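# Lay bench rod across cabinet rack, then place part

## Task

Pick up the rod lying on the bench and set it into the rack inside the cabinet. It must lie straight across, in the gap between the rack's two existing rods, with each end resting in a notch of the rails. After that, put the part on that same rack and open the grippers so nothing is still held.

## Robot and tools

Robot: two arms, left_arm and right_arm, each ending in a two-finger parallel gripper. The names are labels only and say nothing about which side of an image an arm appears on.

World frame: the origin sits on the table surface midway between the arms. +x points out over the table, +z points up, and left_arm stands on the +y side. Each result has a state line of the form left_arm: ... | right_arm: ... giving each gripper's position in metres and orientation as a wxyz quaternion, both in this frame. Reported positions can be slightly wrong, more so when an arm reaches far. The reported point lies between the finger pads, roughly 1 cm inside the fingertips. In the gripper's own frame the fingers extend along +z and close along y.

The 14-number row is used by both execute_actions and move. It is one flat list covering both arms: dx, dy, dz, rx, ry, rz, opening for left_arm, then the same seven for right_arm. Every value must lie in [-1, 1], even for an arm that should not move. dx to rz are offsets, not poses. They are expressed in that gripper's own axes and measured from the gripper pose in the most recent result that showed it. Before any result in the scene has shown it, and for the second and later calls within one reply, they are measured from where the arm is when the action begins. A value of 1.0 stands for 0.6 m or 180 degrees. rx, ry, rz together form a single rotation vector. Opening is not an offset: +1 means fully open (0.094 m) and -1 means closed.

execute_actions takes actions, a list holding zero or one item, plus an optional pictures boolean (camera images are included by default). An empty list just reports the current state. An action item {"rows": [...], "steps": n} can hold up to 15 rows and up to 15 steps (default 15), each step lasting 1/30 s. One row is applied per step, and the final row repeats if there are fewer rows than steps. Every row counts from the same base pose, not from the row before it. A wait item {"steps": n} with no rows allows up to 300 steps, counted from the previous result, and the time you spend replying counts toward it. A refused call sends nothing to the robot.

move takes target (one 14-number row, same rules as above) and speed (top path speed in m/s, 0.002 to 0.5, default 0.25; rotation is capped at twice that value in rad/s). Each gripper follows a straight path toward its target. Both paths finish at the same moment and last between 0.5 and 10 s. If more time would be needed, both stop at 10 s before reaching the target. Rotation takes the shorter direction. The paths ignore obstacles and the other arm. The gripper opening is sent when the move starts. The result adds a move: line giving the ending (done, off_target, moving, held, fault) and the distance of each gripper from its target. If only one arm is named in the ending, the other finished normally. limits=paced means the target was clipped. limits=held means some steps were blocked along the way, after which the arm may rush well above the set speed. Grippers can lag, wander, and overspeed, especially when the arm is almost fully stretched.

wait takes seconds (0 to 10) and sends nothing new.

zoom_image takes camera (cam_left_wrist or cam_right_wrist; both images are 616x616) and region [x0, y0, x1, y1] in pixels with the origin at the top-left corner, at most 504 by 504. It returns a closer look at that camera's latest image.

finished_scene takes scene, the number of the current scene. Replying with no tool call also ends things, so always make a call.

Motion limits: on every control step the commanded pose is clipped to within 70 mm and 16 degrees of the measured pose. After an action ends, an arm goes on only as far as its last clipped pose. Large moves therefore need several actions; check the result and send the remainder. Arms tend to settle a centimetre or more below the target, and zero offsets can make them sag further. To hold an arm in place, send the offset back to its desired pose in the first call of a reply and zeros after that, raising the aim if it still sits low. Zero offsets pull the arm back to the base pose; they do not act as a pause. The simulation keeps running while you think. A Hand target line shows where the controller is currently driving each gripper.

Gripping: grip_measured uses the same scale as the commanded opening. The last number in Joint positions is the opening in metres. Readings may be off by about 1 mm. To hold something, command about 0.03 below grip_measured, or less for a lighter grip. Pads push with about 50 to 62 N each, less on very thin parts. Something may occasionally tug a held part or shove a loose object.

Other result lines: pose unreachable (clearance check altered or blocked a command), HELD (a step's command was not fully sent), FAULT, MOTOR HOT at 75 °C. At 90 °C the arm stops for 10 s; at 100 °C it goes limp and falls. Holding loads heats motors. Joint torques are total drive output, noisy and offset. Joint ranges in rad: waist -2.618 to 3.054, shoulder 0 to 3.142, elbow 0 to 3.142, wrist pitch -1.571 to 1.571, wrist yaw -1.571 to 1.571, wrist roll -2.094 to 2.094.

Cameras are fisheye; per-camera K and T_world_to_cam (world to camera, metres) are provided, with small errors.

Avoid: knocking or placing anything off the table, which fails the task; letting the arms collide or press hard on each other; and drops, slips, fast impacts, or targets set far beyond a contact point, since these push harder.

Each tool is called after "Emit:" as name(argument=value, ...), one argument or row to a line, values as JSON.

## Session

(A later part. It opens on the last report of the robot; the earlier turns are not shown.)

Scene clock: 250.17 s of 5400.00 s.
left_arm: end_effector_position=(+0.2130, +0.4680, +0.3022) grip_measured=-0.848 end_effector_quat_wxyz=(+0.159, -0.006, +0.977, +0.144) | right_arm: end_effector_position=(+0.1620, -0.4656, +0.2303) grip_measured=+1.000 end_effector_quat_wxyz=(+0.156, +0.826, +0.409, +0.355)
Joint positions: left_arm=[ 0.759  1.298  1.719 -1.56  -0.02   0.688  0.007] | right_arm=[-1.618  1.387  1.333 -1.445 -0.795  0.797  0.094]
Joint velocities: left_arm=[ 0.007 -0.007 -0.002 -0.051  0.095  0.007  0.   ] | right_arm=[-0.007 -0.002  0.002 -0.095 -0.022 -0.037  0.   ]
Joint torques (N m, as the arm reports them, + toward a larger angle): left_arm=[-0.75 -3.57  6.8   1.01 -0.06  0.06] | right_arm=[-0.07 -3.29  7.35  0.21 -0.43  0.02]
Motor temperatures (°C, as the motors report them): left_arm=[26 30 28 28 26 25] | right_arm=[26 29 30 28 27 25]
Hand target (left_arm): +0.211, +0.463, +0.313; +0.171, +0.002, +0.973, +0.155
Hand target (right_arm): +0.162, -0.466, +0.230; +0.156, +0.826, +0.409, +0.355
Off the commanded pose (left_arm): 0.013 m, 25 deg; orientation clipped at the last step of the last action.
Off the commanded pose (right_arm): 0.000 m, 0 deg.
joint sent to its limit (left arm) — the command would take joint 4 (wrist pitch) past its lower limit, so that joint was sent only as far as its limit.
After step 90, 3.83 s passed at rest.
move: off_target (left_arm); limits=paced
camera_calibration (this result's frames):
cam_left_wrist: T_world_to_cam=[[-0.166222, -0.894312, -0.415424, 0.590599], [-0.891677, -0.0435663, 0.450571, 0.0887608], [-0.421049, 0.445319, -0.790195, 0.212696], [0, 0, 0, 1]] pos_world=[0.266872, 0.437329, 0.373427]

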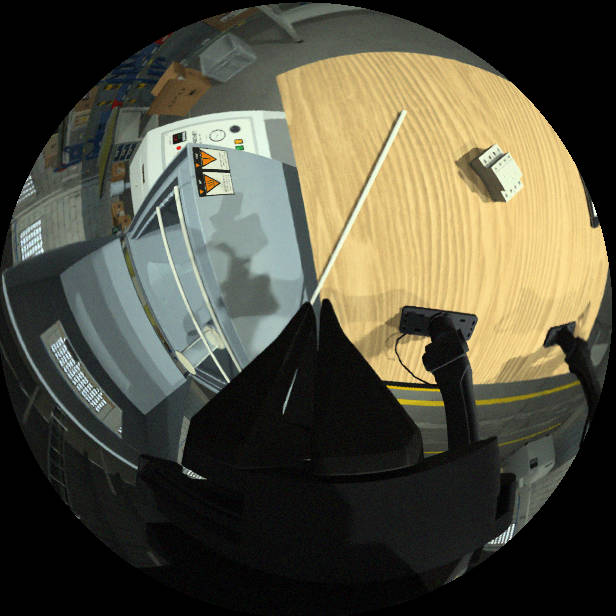

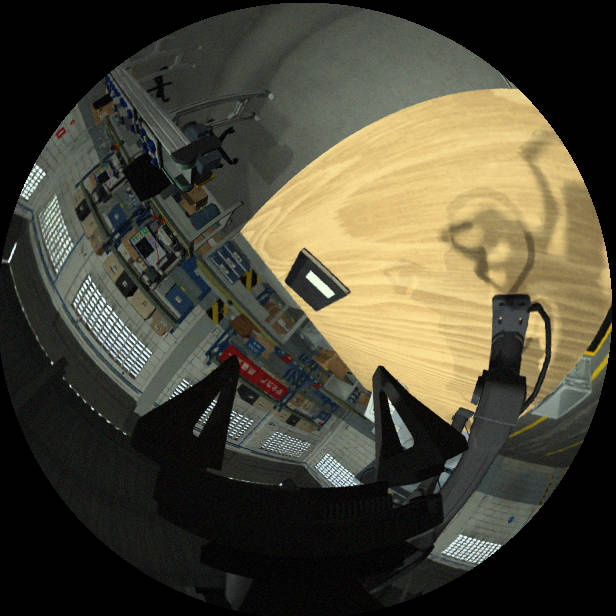

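Emit:
move(
  target=[-0.15,-0.1,0,0,0,0,1,0,0,0,0,0,0,1],
  speed=0.15,
)

Scene clock: 267.13 s of 5400.00 s.
left_arm: end_effector_position=(+0.2995, +0.4077, +0.3035) grip_measured=+1.000 end_effector_quat_wxyz=(+0.166, -0.001, +0.976, +0.140) | right_arm: end_effector_position=(+0.1620, -0.4656, +0.2303) grip_measured=+1.000 end_effector_quat_wxyz=(+0.156, +0.826, +0.409, +0.355)
Joint positions: left_arm=[ 0.309  1.476  1.865 -1.561 -0.188  0.281  0.094] | right_arm=[-1.618  1.387  1.333 -1.445 -0.795  0.797  0.094]
Joint velocities: left_arm=[ 0.002 -0.022 -0.007  0.051  0.066  0.037  0.   ] | right_arm=[-0.012 -0.007  0.012 -0.037 -0.066  0.007  0.   ]
Joint torques (N m, as the arm reports them, + toward a larger angle): left_arm=[-0.6  -3.58  7.2   0.97 -0.19 -0.11] | right_arm=[ 0.09 -3.37  7.33  0.24 -0.44  0.  ]
Motor temperatures (°C, as the motors report them): left_arm=[26 30 29 28 26 25] | right_arm=[26 29 30 28 27 25]
Hand target (left_arm): +0.300, +0.407, +0.310; +0.173, -0.005, +0.974, +0.144
Hand target (right_arm): +0.162, -0.466, +0.230; +0.156, +0.826, +0.409, +0.355
Off the commanded pose (left_arm): 0.010 m, 1 deg.
Off the commanded pose (right_arm): 0.000 m, 0 deg.
joint sent to its limit (left arm) — the command would take joint 4 (wrist pitch) past its lower limit, so that joint was sent only as far as its limit.
After step 90, 12.67 s passed at rest.
move: done
camera_calibration (this result's frames):
cam_left_wrist: T_world_to_cam=[[-0.173268, -0.894675, -0.411746, 0.552745], [-0.897407, -0.0288189, 0.440262, 0.161589], [-0.405757, 0.445787, -0.797894, 0.274493], [0, 0, 0, 1]] pos_world=[0.352162, 0.376819, 0.375466]

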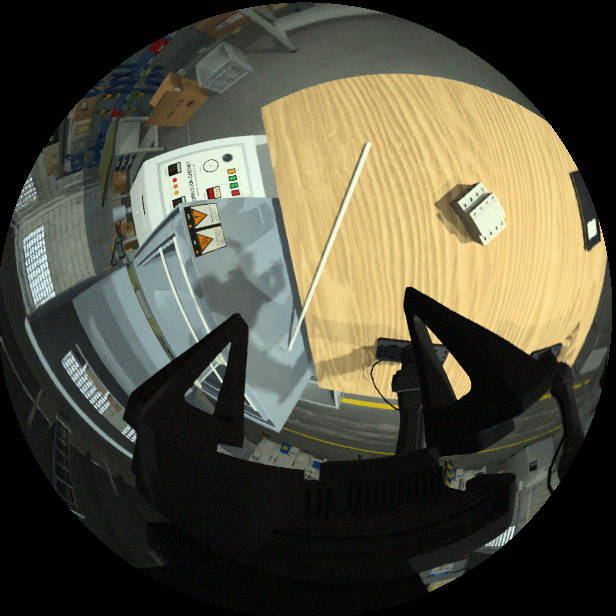

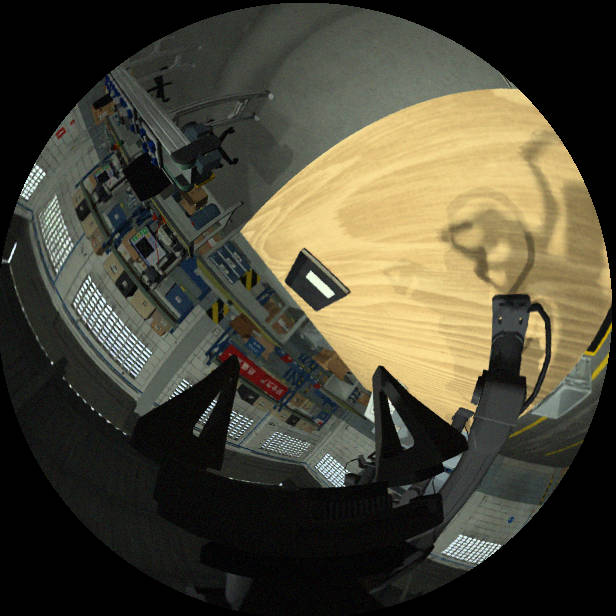

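Emit:
move(
  target=[0.160,0.065,0.410,0.1155,0.0807,0.1634,0,0,0,0,0,0,0,1],
  speed=0.15,
)

Scene clock: 301.60 s of 5400.00 s.
left_arm: end_effector_position=(+0.2851, +0.5184, +0.0625) grip_measured=+0.002 end_effector_quat_wxyz=(-0.008, +0.252, +0.968, -0.001) | right_arm: end_effector_position=(+0.1620, -0.4656, +0.2303) grip_measured=+1.000 end_effector_quat_wxyz=(+0.156, +0.826, +0.409, +0.355)
Joint positions: left_arm=[ 0.742  1.868  1.387 -1.1   -0.011  1.188  0.047] | right_arm=[-1.618  1.387  1.333 -1.445 -0.795  0.797  0.094]
Joint velocities: left_arm=[-0.007  0.007  0.002  0.037 -0.037  0.051 -0.   ] | right_arm=[-0.012 -0.027  0.002 -0.037 -0.007  0.051  0.   ]
Joint torques (N m, as the arm reports them, + toward a larger angle): left_arm=[ 0.57 -7.82  5.08  0.56 -0.02  0.08] | right_arm=[ 0.1  -3.44  7.35  0.27 -0.44  0.01]
Motor temperatures (°C, as the motors report them): left_arm=[26 30 30 28 26 25] | right_arm=[26 29 30 28 27 25]
Hand target (left_arm): +0.286, +0.523, +0.063; -0.001, +0.253, +0.967, +0.006
Hand target (right_arm): +0.162, -0.466, +0.230; +0.156, +0.826, +0.409, +0.355
Off the commanded pose (left_arm): 0.003 m, 1 deg.
Off the commanded pose (right_arm): 0.000 m, 0 deg.
After step 90, 28.70 s passed at rest.
move: done
camera_calibration (this result's frames):
cam_left_wrist: T_world_to_cam=[[-0.695955, -0.715296, -0.0632331, 0.58432], [-0.537557, 0.460582, 0.706326, -0.115015], [-0.476108, 0.525563, -0.705057, -0.000072242], [0, 0, 0, 1]] pos_world=[0.344799, 0.470973, 0.118136]

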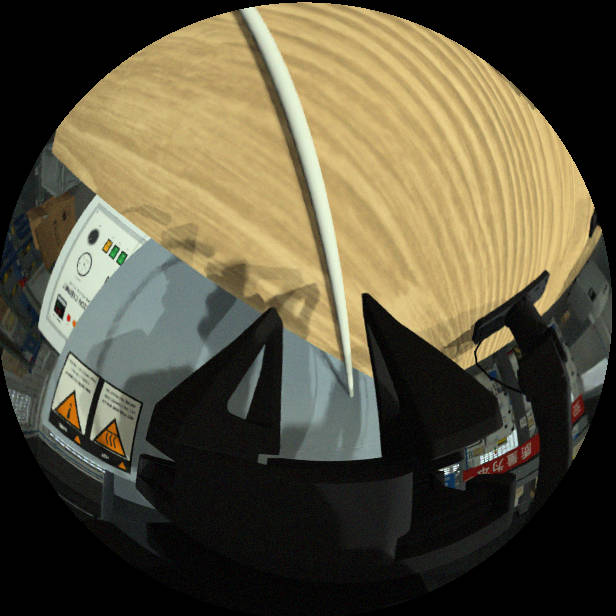

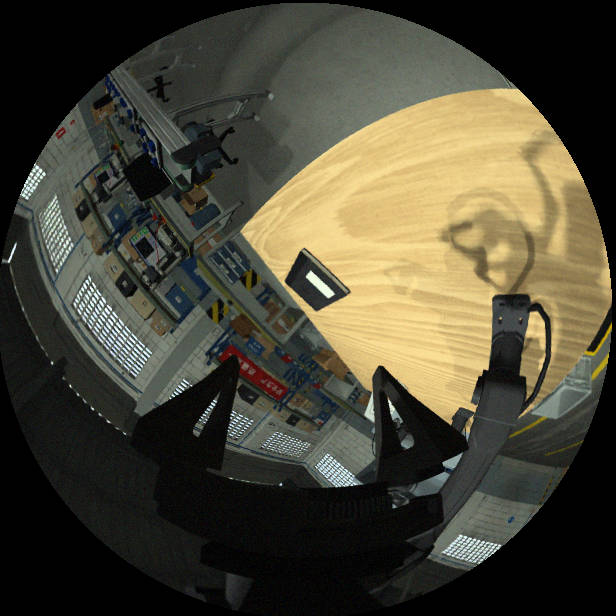

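Emit:
move(
  target=[-0.012,-0.018,0.07,0,0,0.004,0,0,0,0,0,0,0,1],
  speed=0.05,
)

Scene clock: 325.10 s of 5400.00 s.
left_arm: end_effector_position=(+0.2815, +0.5082, +0.0230) grip_measured=+0.002 end_effector_quat_wxyz=(-0.010, +0.257, +0.966, -0.004) | right_arm: end_effector_position=(+0.1620, -0.4656, +0.2303) grip_measured=+1.000 end_effector_quat_wxyz=(+0.156, +0.826, +0.409, +0.355)
Joint positions: left_arm=[ 0.724  1.888  1.249 -0.949 -0.012  1.181  0.047] | right_arm=[-1.618  1.387  1.333 -1.445 -0.795  0.797  0.094]
Joint velocities: left_arm=[-0.012  0.007  0.007  0.037 -0.037 -0.007  0.   ] | right_arm=[ 0.007 -0.002 -0.007  0.007 -0.066 -0.051  0.   ]
Joint torques (N m, as the arm reports them, + toward a larger angle): left_arm=[-0.79 -7.22  4.41  0.57 -0.03 -0.07] | right_arm=[-0.01 -3.42  7.24  0.21 -0.41  0.  ]
Motor temperatures (°C, as the motors report them): left_arm=[26 32 29 27 26 25] | right_arm=[26 29 30 28 27 25]
Hand target (left_arm): +0.285, +0.506, +0.020; -0.008, +0.259, +0.966, -0.001
Hand target (right_arm): +0.162, -0.466, +0.230; +0.156, +0.826, +0.409, +0.355
Off the commanded pose (left_arm): 0.005 m, 0 deg.
Off the commanded pose (right_arm): 0.000 m, 0 deg.
After step 90, 19.17 s passed at rest.
move: done
camera_calibration (this result's frames):
cam_left_wrist: T_world_to_cam=[[-0.703645, -0.708326, -0.0561964, 0.570424], [-0.528581, 0.46895, 0.707593, -0.0911743], [-0.474853, 0.527598, -0.704382, -0.0256211], [0, 0, 0, 1]] pos_world=[0.341017, 0.46032, 0.0785229]

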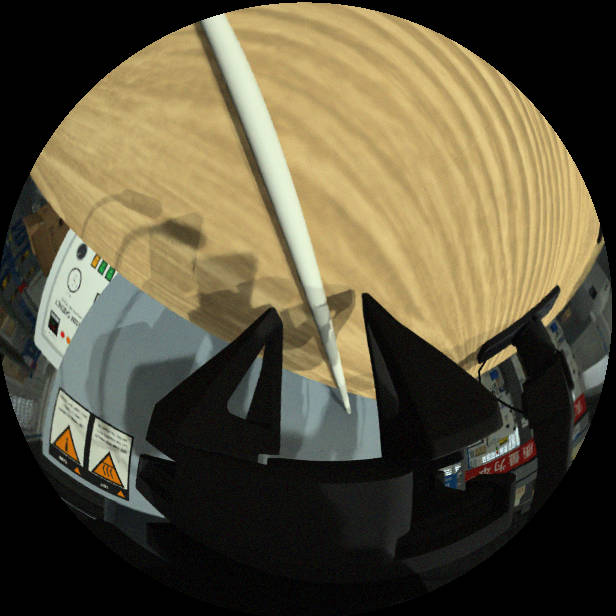

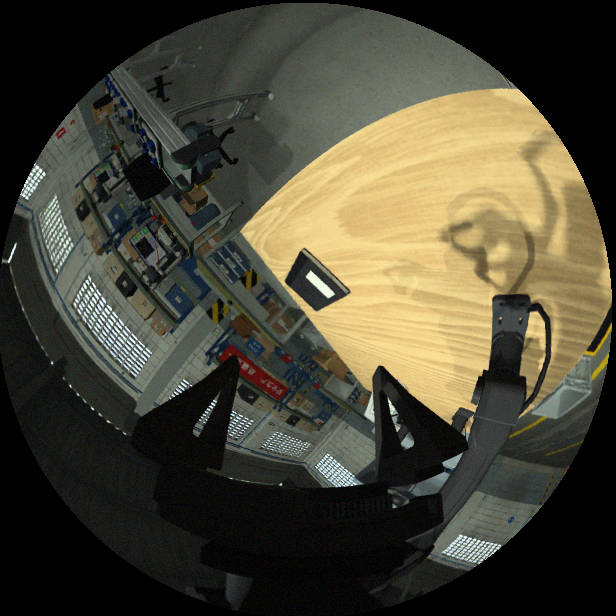

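Descend, aiming lower this time; also shift along the rod a bit.

Emit:
move(
  target=[-0.018,0,0.035,0,0,0,0,0,0,0,0,0,0,1],
  speed=0.02,
)

Scene clock: 331.17 s of 5400.00 s.
left_arm: end_effector_position=(+0.2905, +0.5099, +0.0155) grip_measured=+0.002 end_effector_quat_wxyz=(-0.005, +0.255, +0.967, +0.008) | right_arm: end_effector_position=(+0.1620, -0.4656, +0.2303) grip_measured=+1.000 end_effector_quat_wxyz=(+0.156, +0.826, +0.409, +0.355)
Joint positions: left_arm=[ 0.709  1.908  1.243 -0.901 -0.018  1.161  0.047] | right_arm=[-1.618  1.387  1.333 -1.445 -0.795  0.797  0.094]
Joint velocities: left_arm=[ 0.007  0.017 -0.022  0.051 -0.022 -0.022  0.001] | right_arm=[-0.007  0.017 -0.002  0.022  0.022 -0.007  0.   ]
Joint torques (N m, as the arm reports them, + toward a larger angle): left_arm=[-0.92 -5.79  2.95  0.67  0.03 -0.07] | right_arm=[-0.06 -3.45  7.48  0.27 -0.43  0.02]
Motor temperatures (°C, as the motors report them): left_arm=[26 32 29 27 26 25] | right_arm=[26 29 30 28 27 25]
Hand target (left_arm): +0.290, +0.503, +0.002; -0.010, +0.257, +0.966, -0.004
Hand target (right_arm): +0.162, -0.466, +0.230; +0.156, +0.826, +0.409, +0.355
Off the commanded pose (left_arm): 0.015 m, 1 deg.
Off the commanded pose (right_arm): 0.000 m, 0 deg.
After step 90, 1.57 s passed at rest.
move: off_target (left_arm)
camera_calibration (this result's frames):
cam_left_wrist: T_world_to_cam=[[-0.699693, -0.709907, -0.0803875, 0.577652], [-0.540919, 0.452881, 0.708735, -0.0701464], [-0.46673, 0.53938, -0.70088, -0.0359907], [0, 0, 0, 1]] pos_world=[0.349438, 0.46126, 0.0709261]

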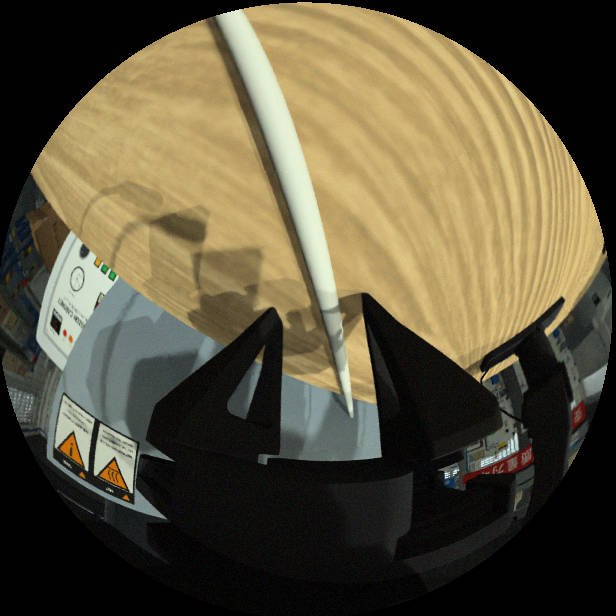

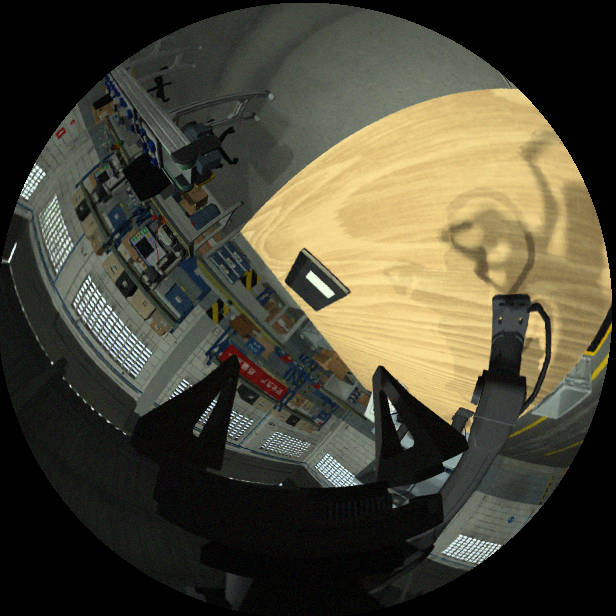

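Emit:
move(
  target=[0,-0.016,-0.006,0,0,0,-0.3,0,0,0,0,0,0,1],
  speed=0.02,
)

Scene clock: 340.93 s of 5400.00 s.
left_arm: end_effector_position=(+0.2868, +0.5071, +0.0156) grip_measured=-0.298 end_effector_quat_wxyz=(-0.006, +0.254, +0.967, +0.007) | right_arm: end_effector_position=(+0.1620, -0.4656, +0.2303) grip_measured=+1.000 end_effector_quat_wxyz=(+0.156, +0.826, +0.409, +0.355)
Joint positions: left_arm=[ 0.708  1.894  1.225 -0.899 -0.018  1.158  0.033] | right_arm=[-1.618  1.387  1.333 -1.445 -0.795  0.797  0.094]
Joint velocities: left_arm=[-0.022  0.012  0.007 -0.037  0.007 -0.037 -0.001] | right_arm=[-0.002  0.002  0.002  0.022 -0.095 -0.037  0.   ]
Joint torques (N m, as the arm reports them, + toward a larger angle): left_arm=[-0.87 -8.91  3.56  0.45 -0.04 -0.08] | right_arm=[ 0.04 -3.41  7.33  0.24 -0.4  -0.01]
Motor temperatures (°C, as the motors report them): left_arm=[26 32 28 27 26 25] | right_arm=[26 29 30 28 27 25]
Hand target (left_arm): +0.286, +0.502, +0.019; -0.005, +0.255, +0.967, +0.008
Hand target (right_arm): +0.162, -0.466, +0.230; +0.156, +0.826, +0.409, +0.355
Off the commanded pose (left_arm): 0.007 m, 0 deg.
Off the commanded pose (right_arm): 0.000 m, 0 deg.
After step 90, 6.00 s passed at rest.
move: done
camera_calibration (this result's frames):
cam_left_wrist: T_world_to_cam=[[-0.698272, -0.711627, -0.0774822, 0.573428], [-0.540095, 0.452712, 0.709471, -0.0710471], [-0.469801, 0.537251, -0.700463, -0.0342006], [0, 0, 0, 1]] pos_world=[0.345969, 0.458605, 0.07088]

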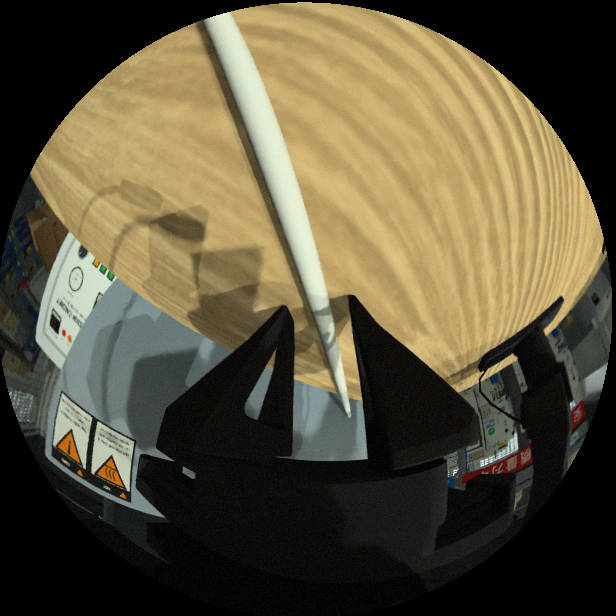

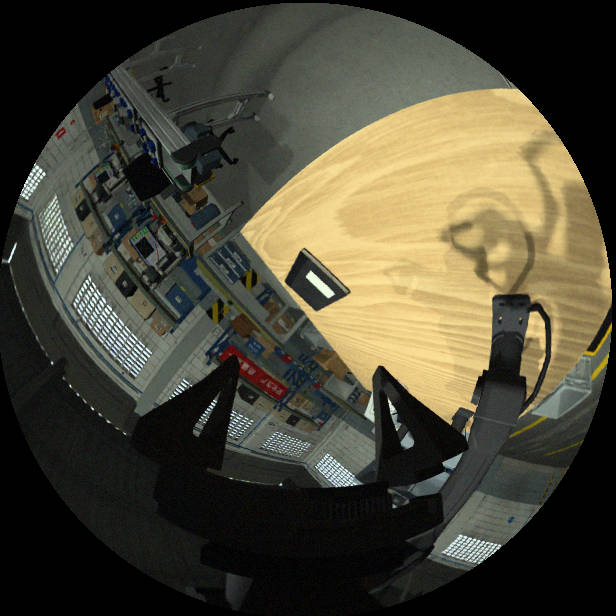

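Emit:
move(
  target=[0,0,0.006,0,0,0,-0.9,0,0,0,0,0,0,1],
  speed=0.02,
)

Emit:
move(
  target=[0,0,-0.1,0,0,0,-0.9,0,0,0,0,0,0,1],
  speed=0.04,
)

Scene clock: 347.60 s of 5400.00 s.
left_arm: end_effector_position=(+0.2867, +0.5072, +0.0156) grip_measured=-0.816 end_effector_quat_wxyz=(-0.007, +0.254, +0.967, +0.007) | right_arm: end_effector_position=(+0.1620, -0.4656, +0.2303) grip_measured=+1.000 end_effector_quat_wxyz=(+0.156, +0.826, +0.409, +0.355)
Joint positions: left_arm=[ 0.708  1.894  1.225 -0.899 -0.019  1.158  0.009] | right_arm=[-1.618  1.387  1.333 -1.445 -0.795  0.797  0.094]
Joint velocities: left_arm=[-0.002  0.002 -0.012  0.051 -0.022  0.051 -0.001] | right_arm=[-0.012 -0.007  0.002 -0.037 -0.066 -0.066  0.   ]
Joint torques (N m, as the arm reports them, + toward a larger angle): left_arm=[-0.01 -7.03  4.23  0.59 -0.04  0.02] | right_arm=[-0.12 -3.49  7.36  0.28 -0.46  0.  ]
Motor temperatures (°C, as the motors report them): left_arm=[26 33 28 27 26 25] | right_arm=[26 29 30 28 27 25]
Hand target (left_arm): +0.287, +0.507, +0.012; -0.007, +0.254, +0.967, +0.007
Hand target (right_arm): +0.162, -0.466, +0.230; +0.156, +0.826, +0.409, +0.355
Off the commanded pose (left_arm): 0.004 m, 0 deg.
Off the commanded pose (right_arm): 0.000 m, 0 deg.
After step 90, 2.97 s passed at rest.
move: done
camera_calibration (this result's frames):
cam_left_wrist: T_world_to_cam=[[-0.698034, -0.711847, -0.0776035, 0.573494], [-0.539948, 0.45207, 0.709992, -0.0708667], [-0.470323, 0.537501, -0.699921, -0.0342808], [0, 0, 0, 1]] pos_world=[0.345931, 0.458702, 0.070826]

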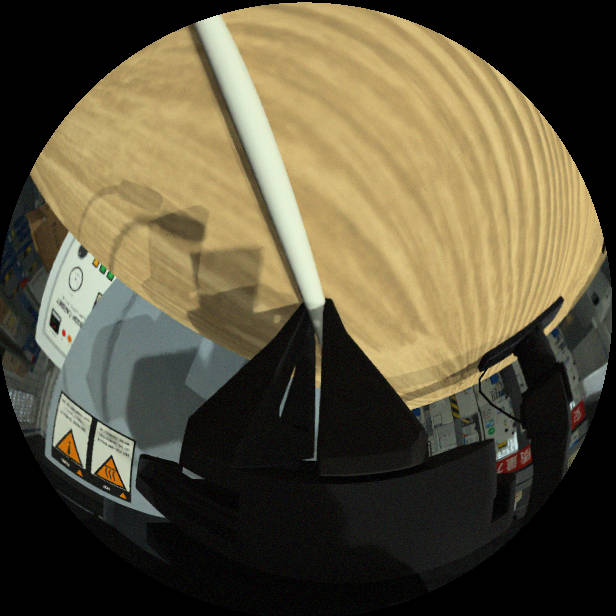

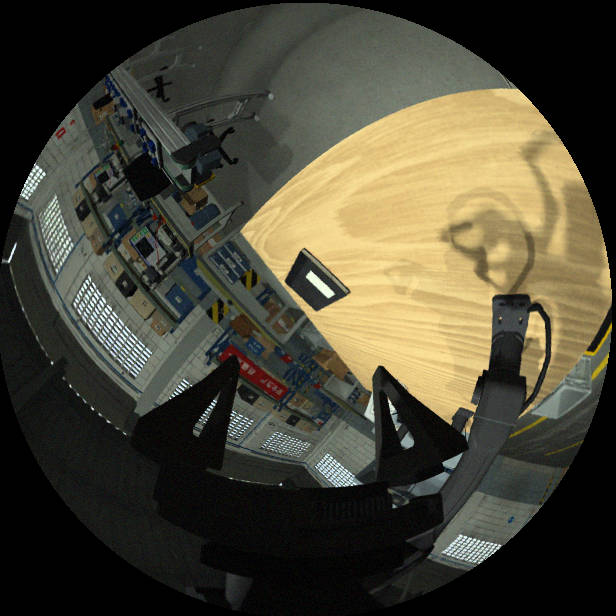

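Scene clock: 349.57 s of 5400.00 s.
left_arm: end_effector_position=(+0.2838, +0.5050, +0.0597) grip_measured=-0.816 end_effector_quat_wxyz=(-0.015, +0.254, +0.967, -0.004) | right_arm: end_effector_position=(+0.1620, -0.4656, +0.2303) grip_measured=+1.000 end_effector_quat_wxyz=(+0.156, +0.826, +0.409, +0.355)
Joint positions: left_arm=[ 0.708  1.85   1.352 -1.098 -0.019  1.158  0.009] | right_arm=[-1.618  1.387  1.333 -1.445 -0.795  0.797  0.094]
Joint velocities: left_arm=[-0.012 -0.007 -0.022 -0.066 -0.022  0.007  0.   ] | right_arm=[-0.002  0.002 -0.017 -0.051 -0.022 -0.081  0.   ]
Joint torques (N m, as the arm reports them, + toward a larger angle): left_arm=[-0.49 -9.3   7.4   0.22 -0.04 -0.05] | right_arm=[ 0.12 -3.39  7.35  0.26 -0.45  0.04]
Motor temperatures (°C, as the motors report them): left_arm=[26 33 29 27 26 25] | right_arm=[26 29 30 28 27 25]
Hand target (left_arm): +0.288, +0.505, +0.075; -0.006, +0.254, +0.967, +0.007
Hand target (right_arm): +0.162, -0.466, +0.230; +0.156, +0.826, +0.409, +0.355
Off the commanded pose (left_arm): 0.016 m, 2 deg.
Off the commanded pose (right_arm): 0.000 m, 0 deg.
move: off_target (left_arm)
camera_calibration (this result's frames):
cam_left_wrist: T_world_to_cam=[[-0.699472, -0.712926, -0.0497526, 0.572627], [-0.523873, 0.464143, 0.714233, -0.11373], [-0.486103, 0.52565, -0.698137, 0.00680532], [0, 0, 0, 1]] pos_world=[0.344264, 0.45745, 0.114471]

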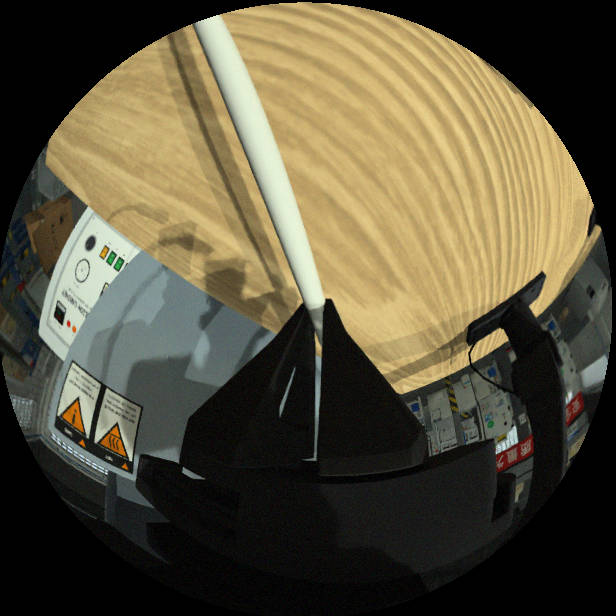

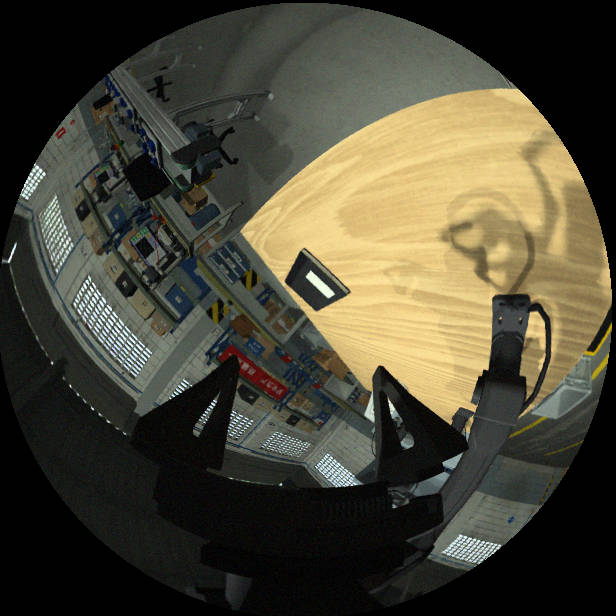

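Emit:
move(
  target=[0.250,-0.036,-0.410,-0.1926,0.0406,-0.1613,-0.9,0,0,0,0,0,0,1],
  speed=0.07,
)

Scene clock: 377.47 s of 5400.00 s.
left_arm: end_effector_position=(+0.1632, +0.5600, +0.2959) grip_measured=-0.816 end_effector_quat_wxyz=(-0.002, +0.020, +0.959, +0.284) | right_arm: end_effector_position=(+0.1620, -0.4656, +0.2303) grip_measured=+1.000 end_effector_quat_wxyz=(+0.156, +0.826, +0.409, +0.355)
Joint positions: left_arm=[ 0.913  1.364  1.671 -1.42  -0.361  0.977  0.009] | right_arm=[-1.618  1.387  1.333 -1.445 -0.795  0.797  0.094]
Joint velocities: left_arm=[-0.002  0.007  0.002 -0.051  0.037 -0.051 -0.   ] | right_arm=[-0.012 -0.007  0.002  0.037  0.037 -0.022  0.   ]
Joint torques (N m, as the arm reports them, + toward a larger angle): left_arm=[ 0.7  -4.9   7.6   1.02 -0.41 -0.09] | right_arm=[-0.02 -3.47  7.42  0.24 -0.4  -0.02]
Motor temperatures (°C, as the motors report them): left_arm=[26 35 31 26 26 25] | right_arm=[26 29 30 28 27 25]
Hand target (left_arm): +0.155, +0.559, +0.311; +0.005, +0.005, +0.953, +0.303
Hand target (right_arm): +0.162, -0.466, +0.230; +0.156, +0.826, +0.409, +0.355
Off the commanded pose (left_arm): 0.019 m, 3 deg.
Off the commanded pose (right_arm): 0.000 m, 0 deg.
After step 90, 18.83 s passed at rest.
move: off_target (left_arm)
camera_calibration (this result's frames):
cam_left_wrist: T_world_to_cam=[[-0.2947, -0.758561, -0.581152, 0.655996], [-0.703701, -0.239174, 0.66903, 0.0655234], [-0.646496, 0.60612, -0.463315, -0.00421315], [0, 0, 0, 1]] pos_world=[0.236707, 0.515838, 0.335444]

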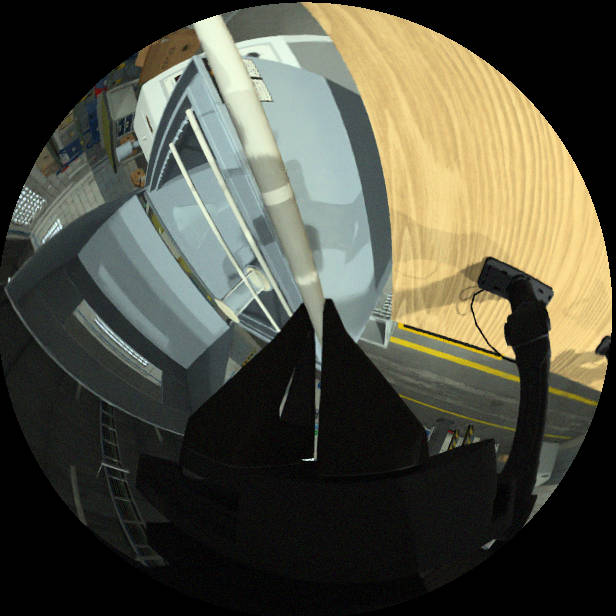

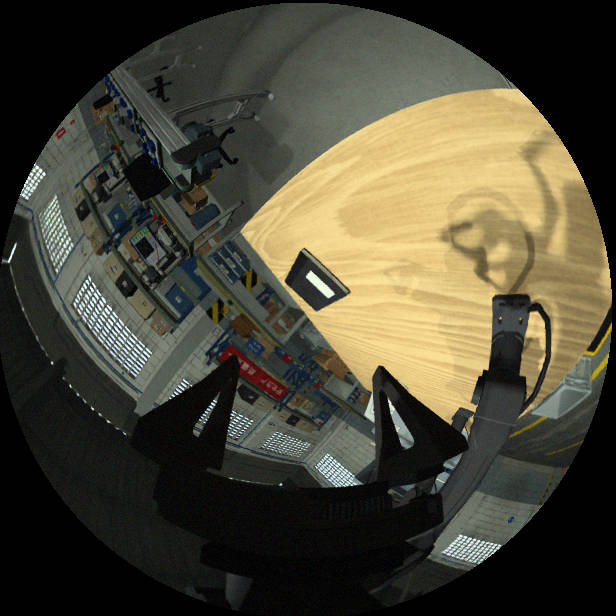

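Emit:
move(
  target=[0.069,0.386,0.244,-0.0111,0.0026,-0.0125,-0.9,0,0,0,0,0,0,1],
  speed=0.07,
)

Scene clock: 395.90 s of 5400.00 s.
left_arm: end_effector_position=(+0.1356, +0.8265, +0.2860) grip_measured=-0.816 end_effector_quat_wxyz=(+0.001, +0.006, +0.945, +0.326) | right_arm: end_effector_position=(+0.1620, -0.4656, +0.2303) grip_measured=+1.000 end_effector_quat_wxyz=(+0.156, +0.826, +0.409, +0.355)
Joint positions: left_arm=[ 1.368  2.329  2.84  -1.434 -0.159  1.369  0.009] | right_arm=[-1.618  1.387  1.333 -1.445 -0.795  0.797  0.094]
Joint velocities: left_arm=[-0.017  0.022 -0.017  0.037  0.007 -0.051 -0.   ] | right_arm=[-0.022 -0.002  0.002  0.007  0.051 -0.11   0.   ]
Joint torques (N m, as the arm reports them, + toward a larger angle): left_arm=[  0.54 -10.71   7.25   1.68  -0.01   0.14] | right_arm=[ 0.1  -3.5   7.46  0.21 -0.41  0.  ]
Motor temperatures (°C, as the motors report them): left_arm=[26 33 31 27 26 25] | right_arm=[26 29 31 28 27 25]
Hand target (left_arm): +0.134, +0.834, +0.304; +0.009, +0.006, +0.934, +0.358
Hand target (right_arm): +0.162, -0.466, +0.230; +0.156, +0.826, +0.409, +0.355
Off the commanded pose (left_arm): 0.017 m, 3 deg.
Off the commanded pose (right_arm): 0.000 m, 0 deg.
elbow stopped short (left arm): the move would have taken joint 3 (elbow) straighter than the controller allows; a more bent joint 3 avoids this.
After step 90, 11.10 s passed at rest.
move: off_target (left_arm)
camera_calibration (this result's frames):
cam_left_wrist: T_world_to_cam=[[-0.266476, -0.711253, -0.650468, 0.821164], [-0.706079, -0.315327, 0.634052, 0.189714], [-0.656081, 0.628242, -0.418174, -0.218062], [0, 0, 0, 1]] pos_world=[0.209708, 0.780873, 0.322665]

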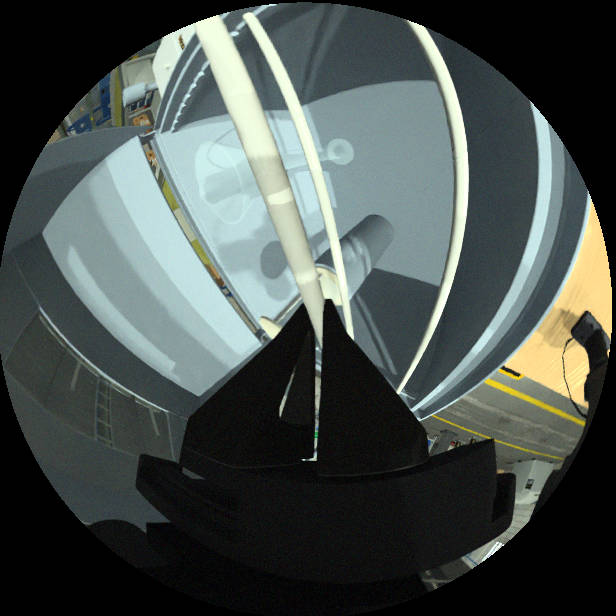

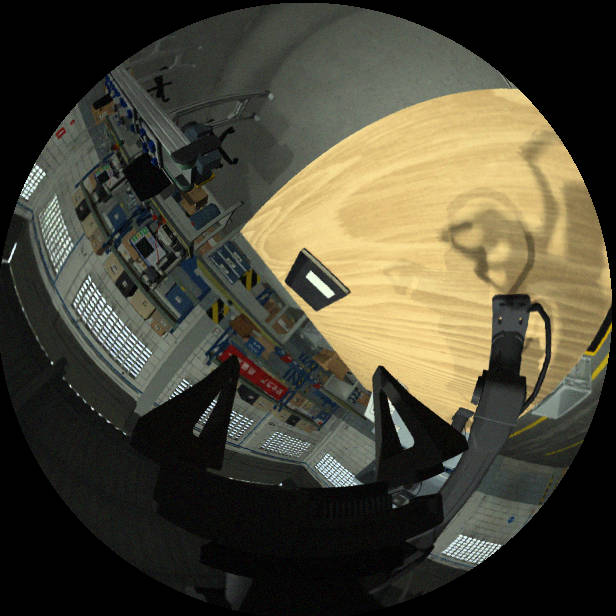

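Emit:
zoom_image(
  camera="cam_left_wrist",
  region=[150, 0, 450, 140],
)

Region (150, 0, 450, 140) of cam_left_wrist's 616x616 image, scaled by 1.680, with more detail than that image has; it fills the top 235 rows of this view, and the rest is white.

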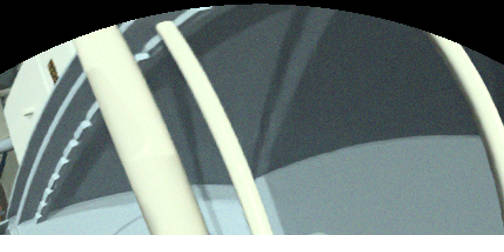

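Emit:
move(
  target=[-0.158,-0.019,-0.045,-0.0664,0.002,-0.003,-0.9,0,0,0,0,0,0,1],
  speed=0.06,
)

Scene clock: 468.70 s of 5400.00 s.
left_arm: end_effector_position=(+0.2295, +0.8002, +0.2741) grip_measured=-0.816 end_effector_quat_wxyz=(-0.010, +0.013, +0.920, +0.391) | right_arm: end_effector_position=(+0.1620, -0.4656, +0.2303) grip_measured=+1.000 end_effector_quat_wxyz=(+0.156, +0.826, +0.409, +0.355)
Joint positions: left_arm=[ 1.118  2.062  2.223 -1.001 -0.371  1.226  0.009] | right_arm=[-1.618  1.387  1.333 -1.445 -0.795  0.797  0.094]
Joint velocities: left_arm=[-0.012  0.007  0.012  0.007 -0.066  0.007 -0.002] | right_arm=[-0.002 -0.002 -0.007  0.037  0.037 -0.007  0.   ]
Joint torques (N m, as the arm reports them, + toward a larger angle): left_arm=[ -0.44 -12.19   5.68   1.72  -0.35  -0.11] | right_arm=[-0.02 -3.49  7.32  0.23 -0.45  0.  ]
Motor temperatures (°C, as the motors report them): left_arm=[26 40 32 32 26 25] | right_arm=[26 29 31 28 27 25]
Hand target (left_arm): +0.229, +0.799, +0.298; +0.002, +0.001, +0.907, +0.421
Hand target (right_arm): +0.162, -0.466, +0.230; +0.156, +0.826, +0.409, +0.355
Off the commanded pose (left_arm): 0.026 m, 4 deg.
Off the commanded pose (right_arm): 0.000 m, 0 deg.
After step 90, 67.57 s passed at rest.
move: off_target (left_arm)
camera_calibration (this result's frames):
cam_left_wrist: T_world_to_cam=[[-0.288266, -0.61211, -0.736359, 0.768966], [-0.693818, -0.396473, 0.601187, 0.326407], [-0.659939, 0.684201, -0.310403, -0.21838], [0, 0, 0, 1]] pos_world=[0.304016, 0.749519, 0.302217]

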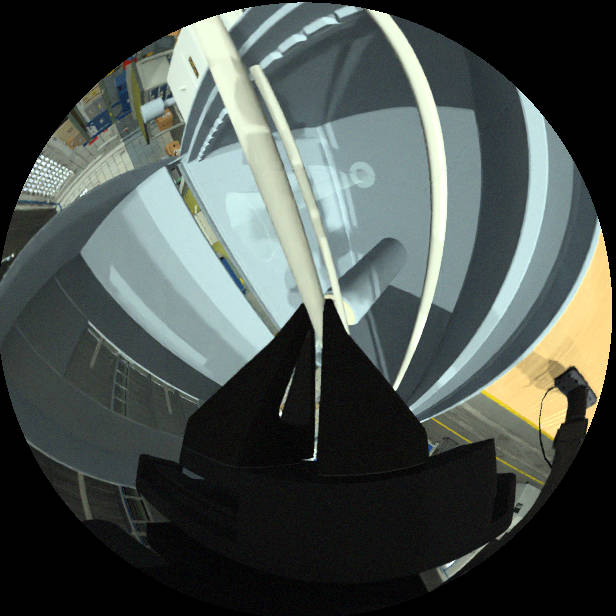

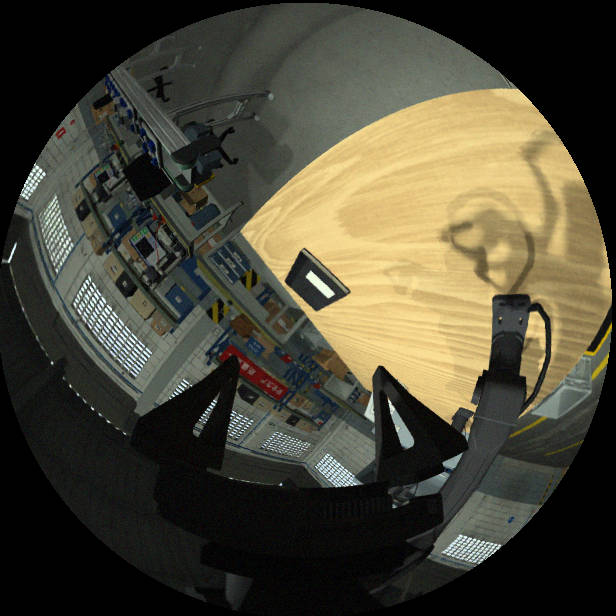

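Emit:
zoom_image(
  camera="cam_left_wrist",
  region=[230, 0, 410, 100],
)

Region (230, 0, 410, 100) of cam_left_wrist's 616x616 image, scaled by 2.800, with more detail than that image has.

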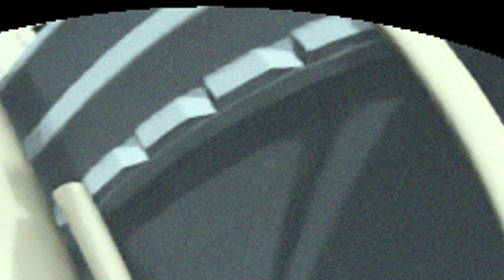

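Emit:
move(
  target=[0.153,0.009,0.013,-0.0219,-0.0023,-0.0102,-0.9,0.388,0.051,0.057,-0.268,-0.144,-0.6725,1],
  speed=0.2,
)

Scene clock: 558.63 s of 5400.00 s.
left_arm: end_effector_position=(+0.1427, +0.8096, +0.2555) grip_measured=-0.816 end_effector_quat_wxyz=(-0.009, +0.007, +0.918, +0.396) | right_arm: end_effector_position=(+0.2971, -0.3010, +0.3350) grip_measured=+1.000 end_effector_quat_wxyz=(+0.711, +0.001, +0.703, -0.005)
Joint positions: left_arm=[ 1.319  1.882  1.873 -0.775 -0.237  1.369  0.009] | right_arm=[-0.601  0.629  0.622  0.019 -0.429 -0.001  0.094]
Joint velocities: left_arm=[-0.007 -0.007 -0.007 -0.051 -0.037 -0.007 -0.   ] | right_arm=[ 0.017 -0.007  0.002 -0.007  0.007 -0.007  0.   ]
Joint torques (N m, as the arm reports them, + toward a larger angle): left_arm=[  0.66 -11.12   6.15   1.8   -0.12   0.07] | right_arm=[ 0.98  1.52  7.12  1.69  0.   -0.12]
Motor temperatures (°C, as the motors report them): left_arm=[26 46 32 34 26 25] | right_arm=[26 29 31 29 27 25]
Hand target (left_arm): +0.138, +0.811, +0.278; -0.001, +0.002, +0.906, +0.424
Hand target (right_arm): +0.300, -0.298, +0.324; +0.703, -0.005, +0.711, -0.001
Off the commanded pose (left_arm): 0.020 m, 4 deg.
Off the commanded pose (right_arm): 0.006 m, 1 deg.
After step 90, 80.60 s passed at rest.
move: off_target (left_arm)
camera_calibration (this result's frames):
cam_left_wrist: T_world_to_cam=[[-0.276346, -0.607923, -0.744354, 0.732938], [-0.694167, -0.409383, 0.592062, 0.293831], [-0.664654, 0.68032, -0.308868, -0.284441], [0, 0, 0, 1]] pos_world=[0.217457, 0.75937, 0.283744]
cam_right_wrist: T_world_to_cam=[[0.0498965, -0.99676, 0.0630926, -0.33629], [-0.559943, -0.0802276, -0.824638, 0.457142], [0.827028, 0.00581832, -0.562131, 0.0455622], [0, 0, 0, 1]] pos_world=[0.235072, -0.29879, 0.423806]

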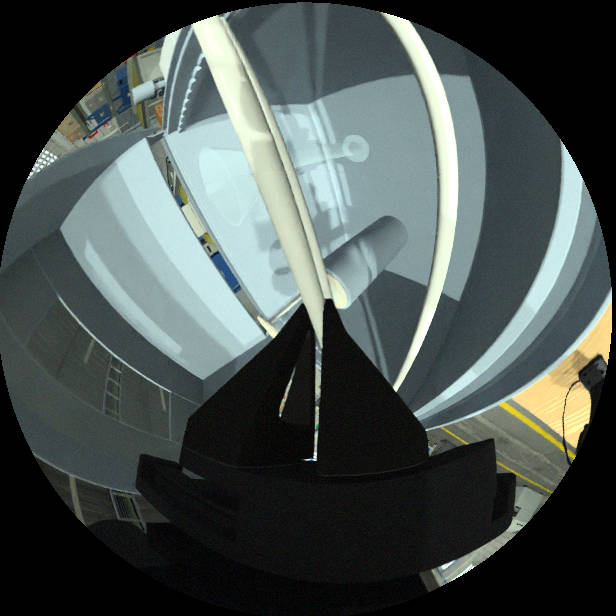

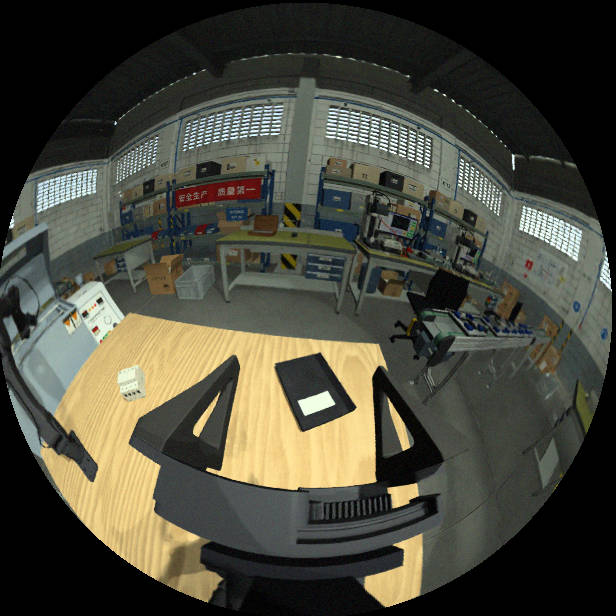

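Emit:
move(
  target=[0.011,0.029,-0.024,-0.0185,-0.0066,-0.013,-0.9,-0.192,0.835,-0.078,-0.497,0.065,-0.065,1],
  speed=0.25,
)

Scene clock: 575.77 s of 5400.00 s.
left_arm: end_effector_position=(+0.1423, +0.8100, +0.2551) grip_measured=-0.816 end_effector_quat_wxyz=(-0.001, +0.007, +0.919, +0.394) | right_arm: end_effector_position=(+0.2555, +0.2050, +0.4286) grip_measured=+1.000 end_effector_quat_wxyz=(+0.425, -0.561, +0.580, +0.411)
Joint positions: left_arm=[ 1.326  1.882  1.873 -0.775 -0.219  1.368  0.009] | right_arm=[ 0.698  1.863  2.197 -0.718 -0.64  -0.237  0.094]
Joint velocities: left_arm=[-0.002 -0.032 -0.012  0.007  0.007  0.007 -0.   ] | right_arm=[ 0.002 -0.002 -0.007 -0.022  0.022  0.022  0.   ]
Joint torques (N m, as the arm reports them, + toward a larger angle): left_arm=[  0.75 -11.27   6.41   1.75  -0.08  -0.1 ] | right_arm=[ 0.65 -7.31 10.38  1.35 -0.27 -0.14]
Motor temperatures (°C, as the motors report them): left_arm=[26 45 32 34 26 25] | right_arm=[26 29 32 32 27 25]
Hand target (left_arm): +0.137, +0.811, +0.278; +0.009, -0.007, +0.907, +0.422
Hand target (right_arm): +0.249, +0.207, +0.432; -0.423, +0.568, -0.572, -0.414
Off the commanded pose (left_arm): 0.024 m, 4 deg.
Off the commanded pose (right_arm): 0.018 m, 3 deg.
After step 90, 10.10 s passed at rest.
move: off_target (left_arm, right_arm)
camera_calibration (this result's frames):
cam_left_wrist: T_world_to_cam=[[-0.269357, -0.609243, -0.745835, 0.73322], [-0.703918, -0.403976, 0.584211, 0.293041], [-0.657226, 0.682368, -0.320043, -0.284954], [0, 0, 0, 1]] pos_world=[0.216496, 0.759534, 0.284465]
cam_right_wrist: T_world_to_cam=[[0.998551, 0.0403636, 0.0355979, -0.278966], [0.0537038, -0.790472, -0.610139, 0.448561], [0.00351168, 0.611167, -0.791494, 0.314204], [0, 0, 0, 1]] pos_world=[0.253369, 0.173804, 0.532307]

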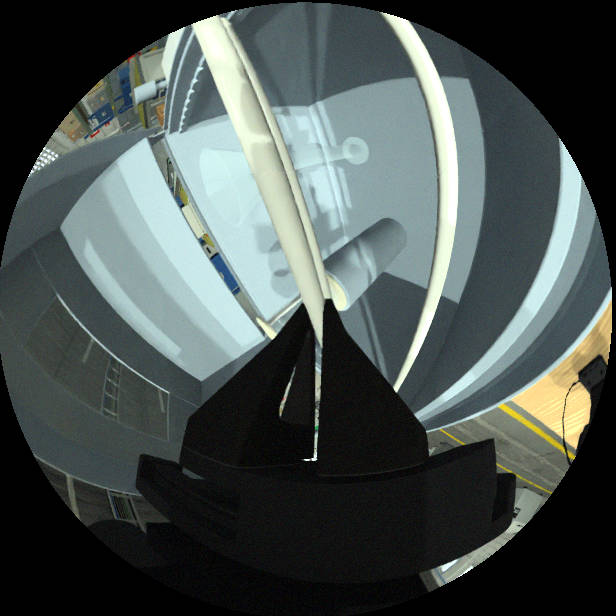

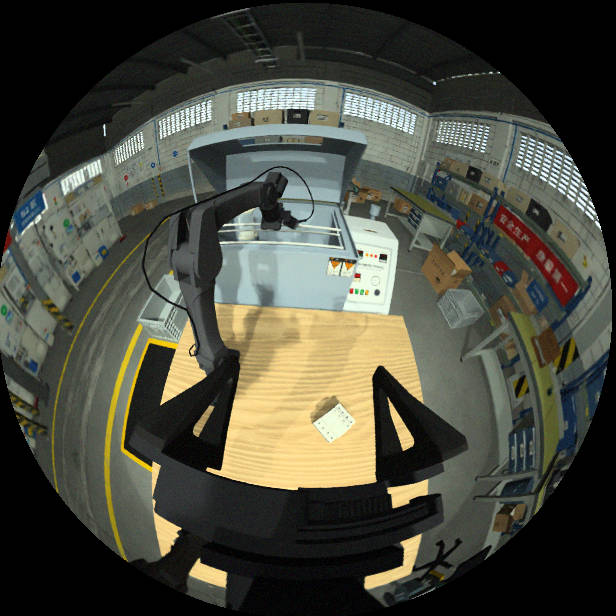

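Emit:
zoom_image(
  camera="cam_right_wrist",
  region=[190, 190, 370, 270],
)

Region (190, 190, 370, 270) of cam_right_wrist's 616x616 image, scaled by 2.800, with more detail than that image has.

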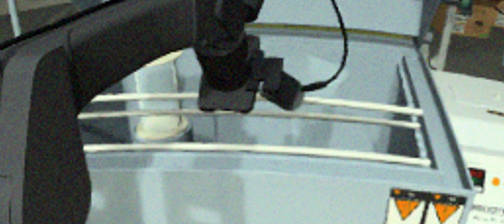

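Emit:
zoom_image(
  camera="cam_right_wrist",
  region=[310, 210, 370, 260],
)

Region (310, 210, 370, 260) of cam_right_wrist's 616x616 image, scaled by 8.400, with more detail than that image has.

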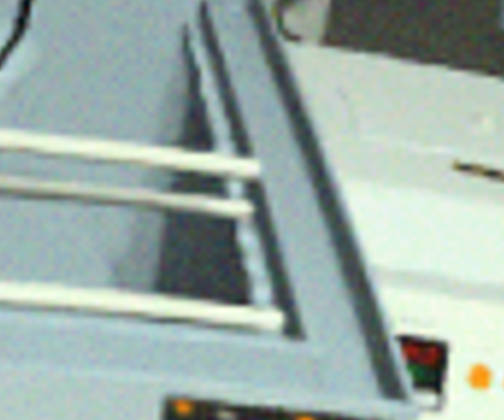

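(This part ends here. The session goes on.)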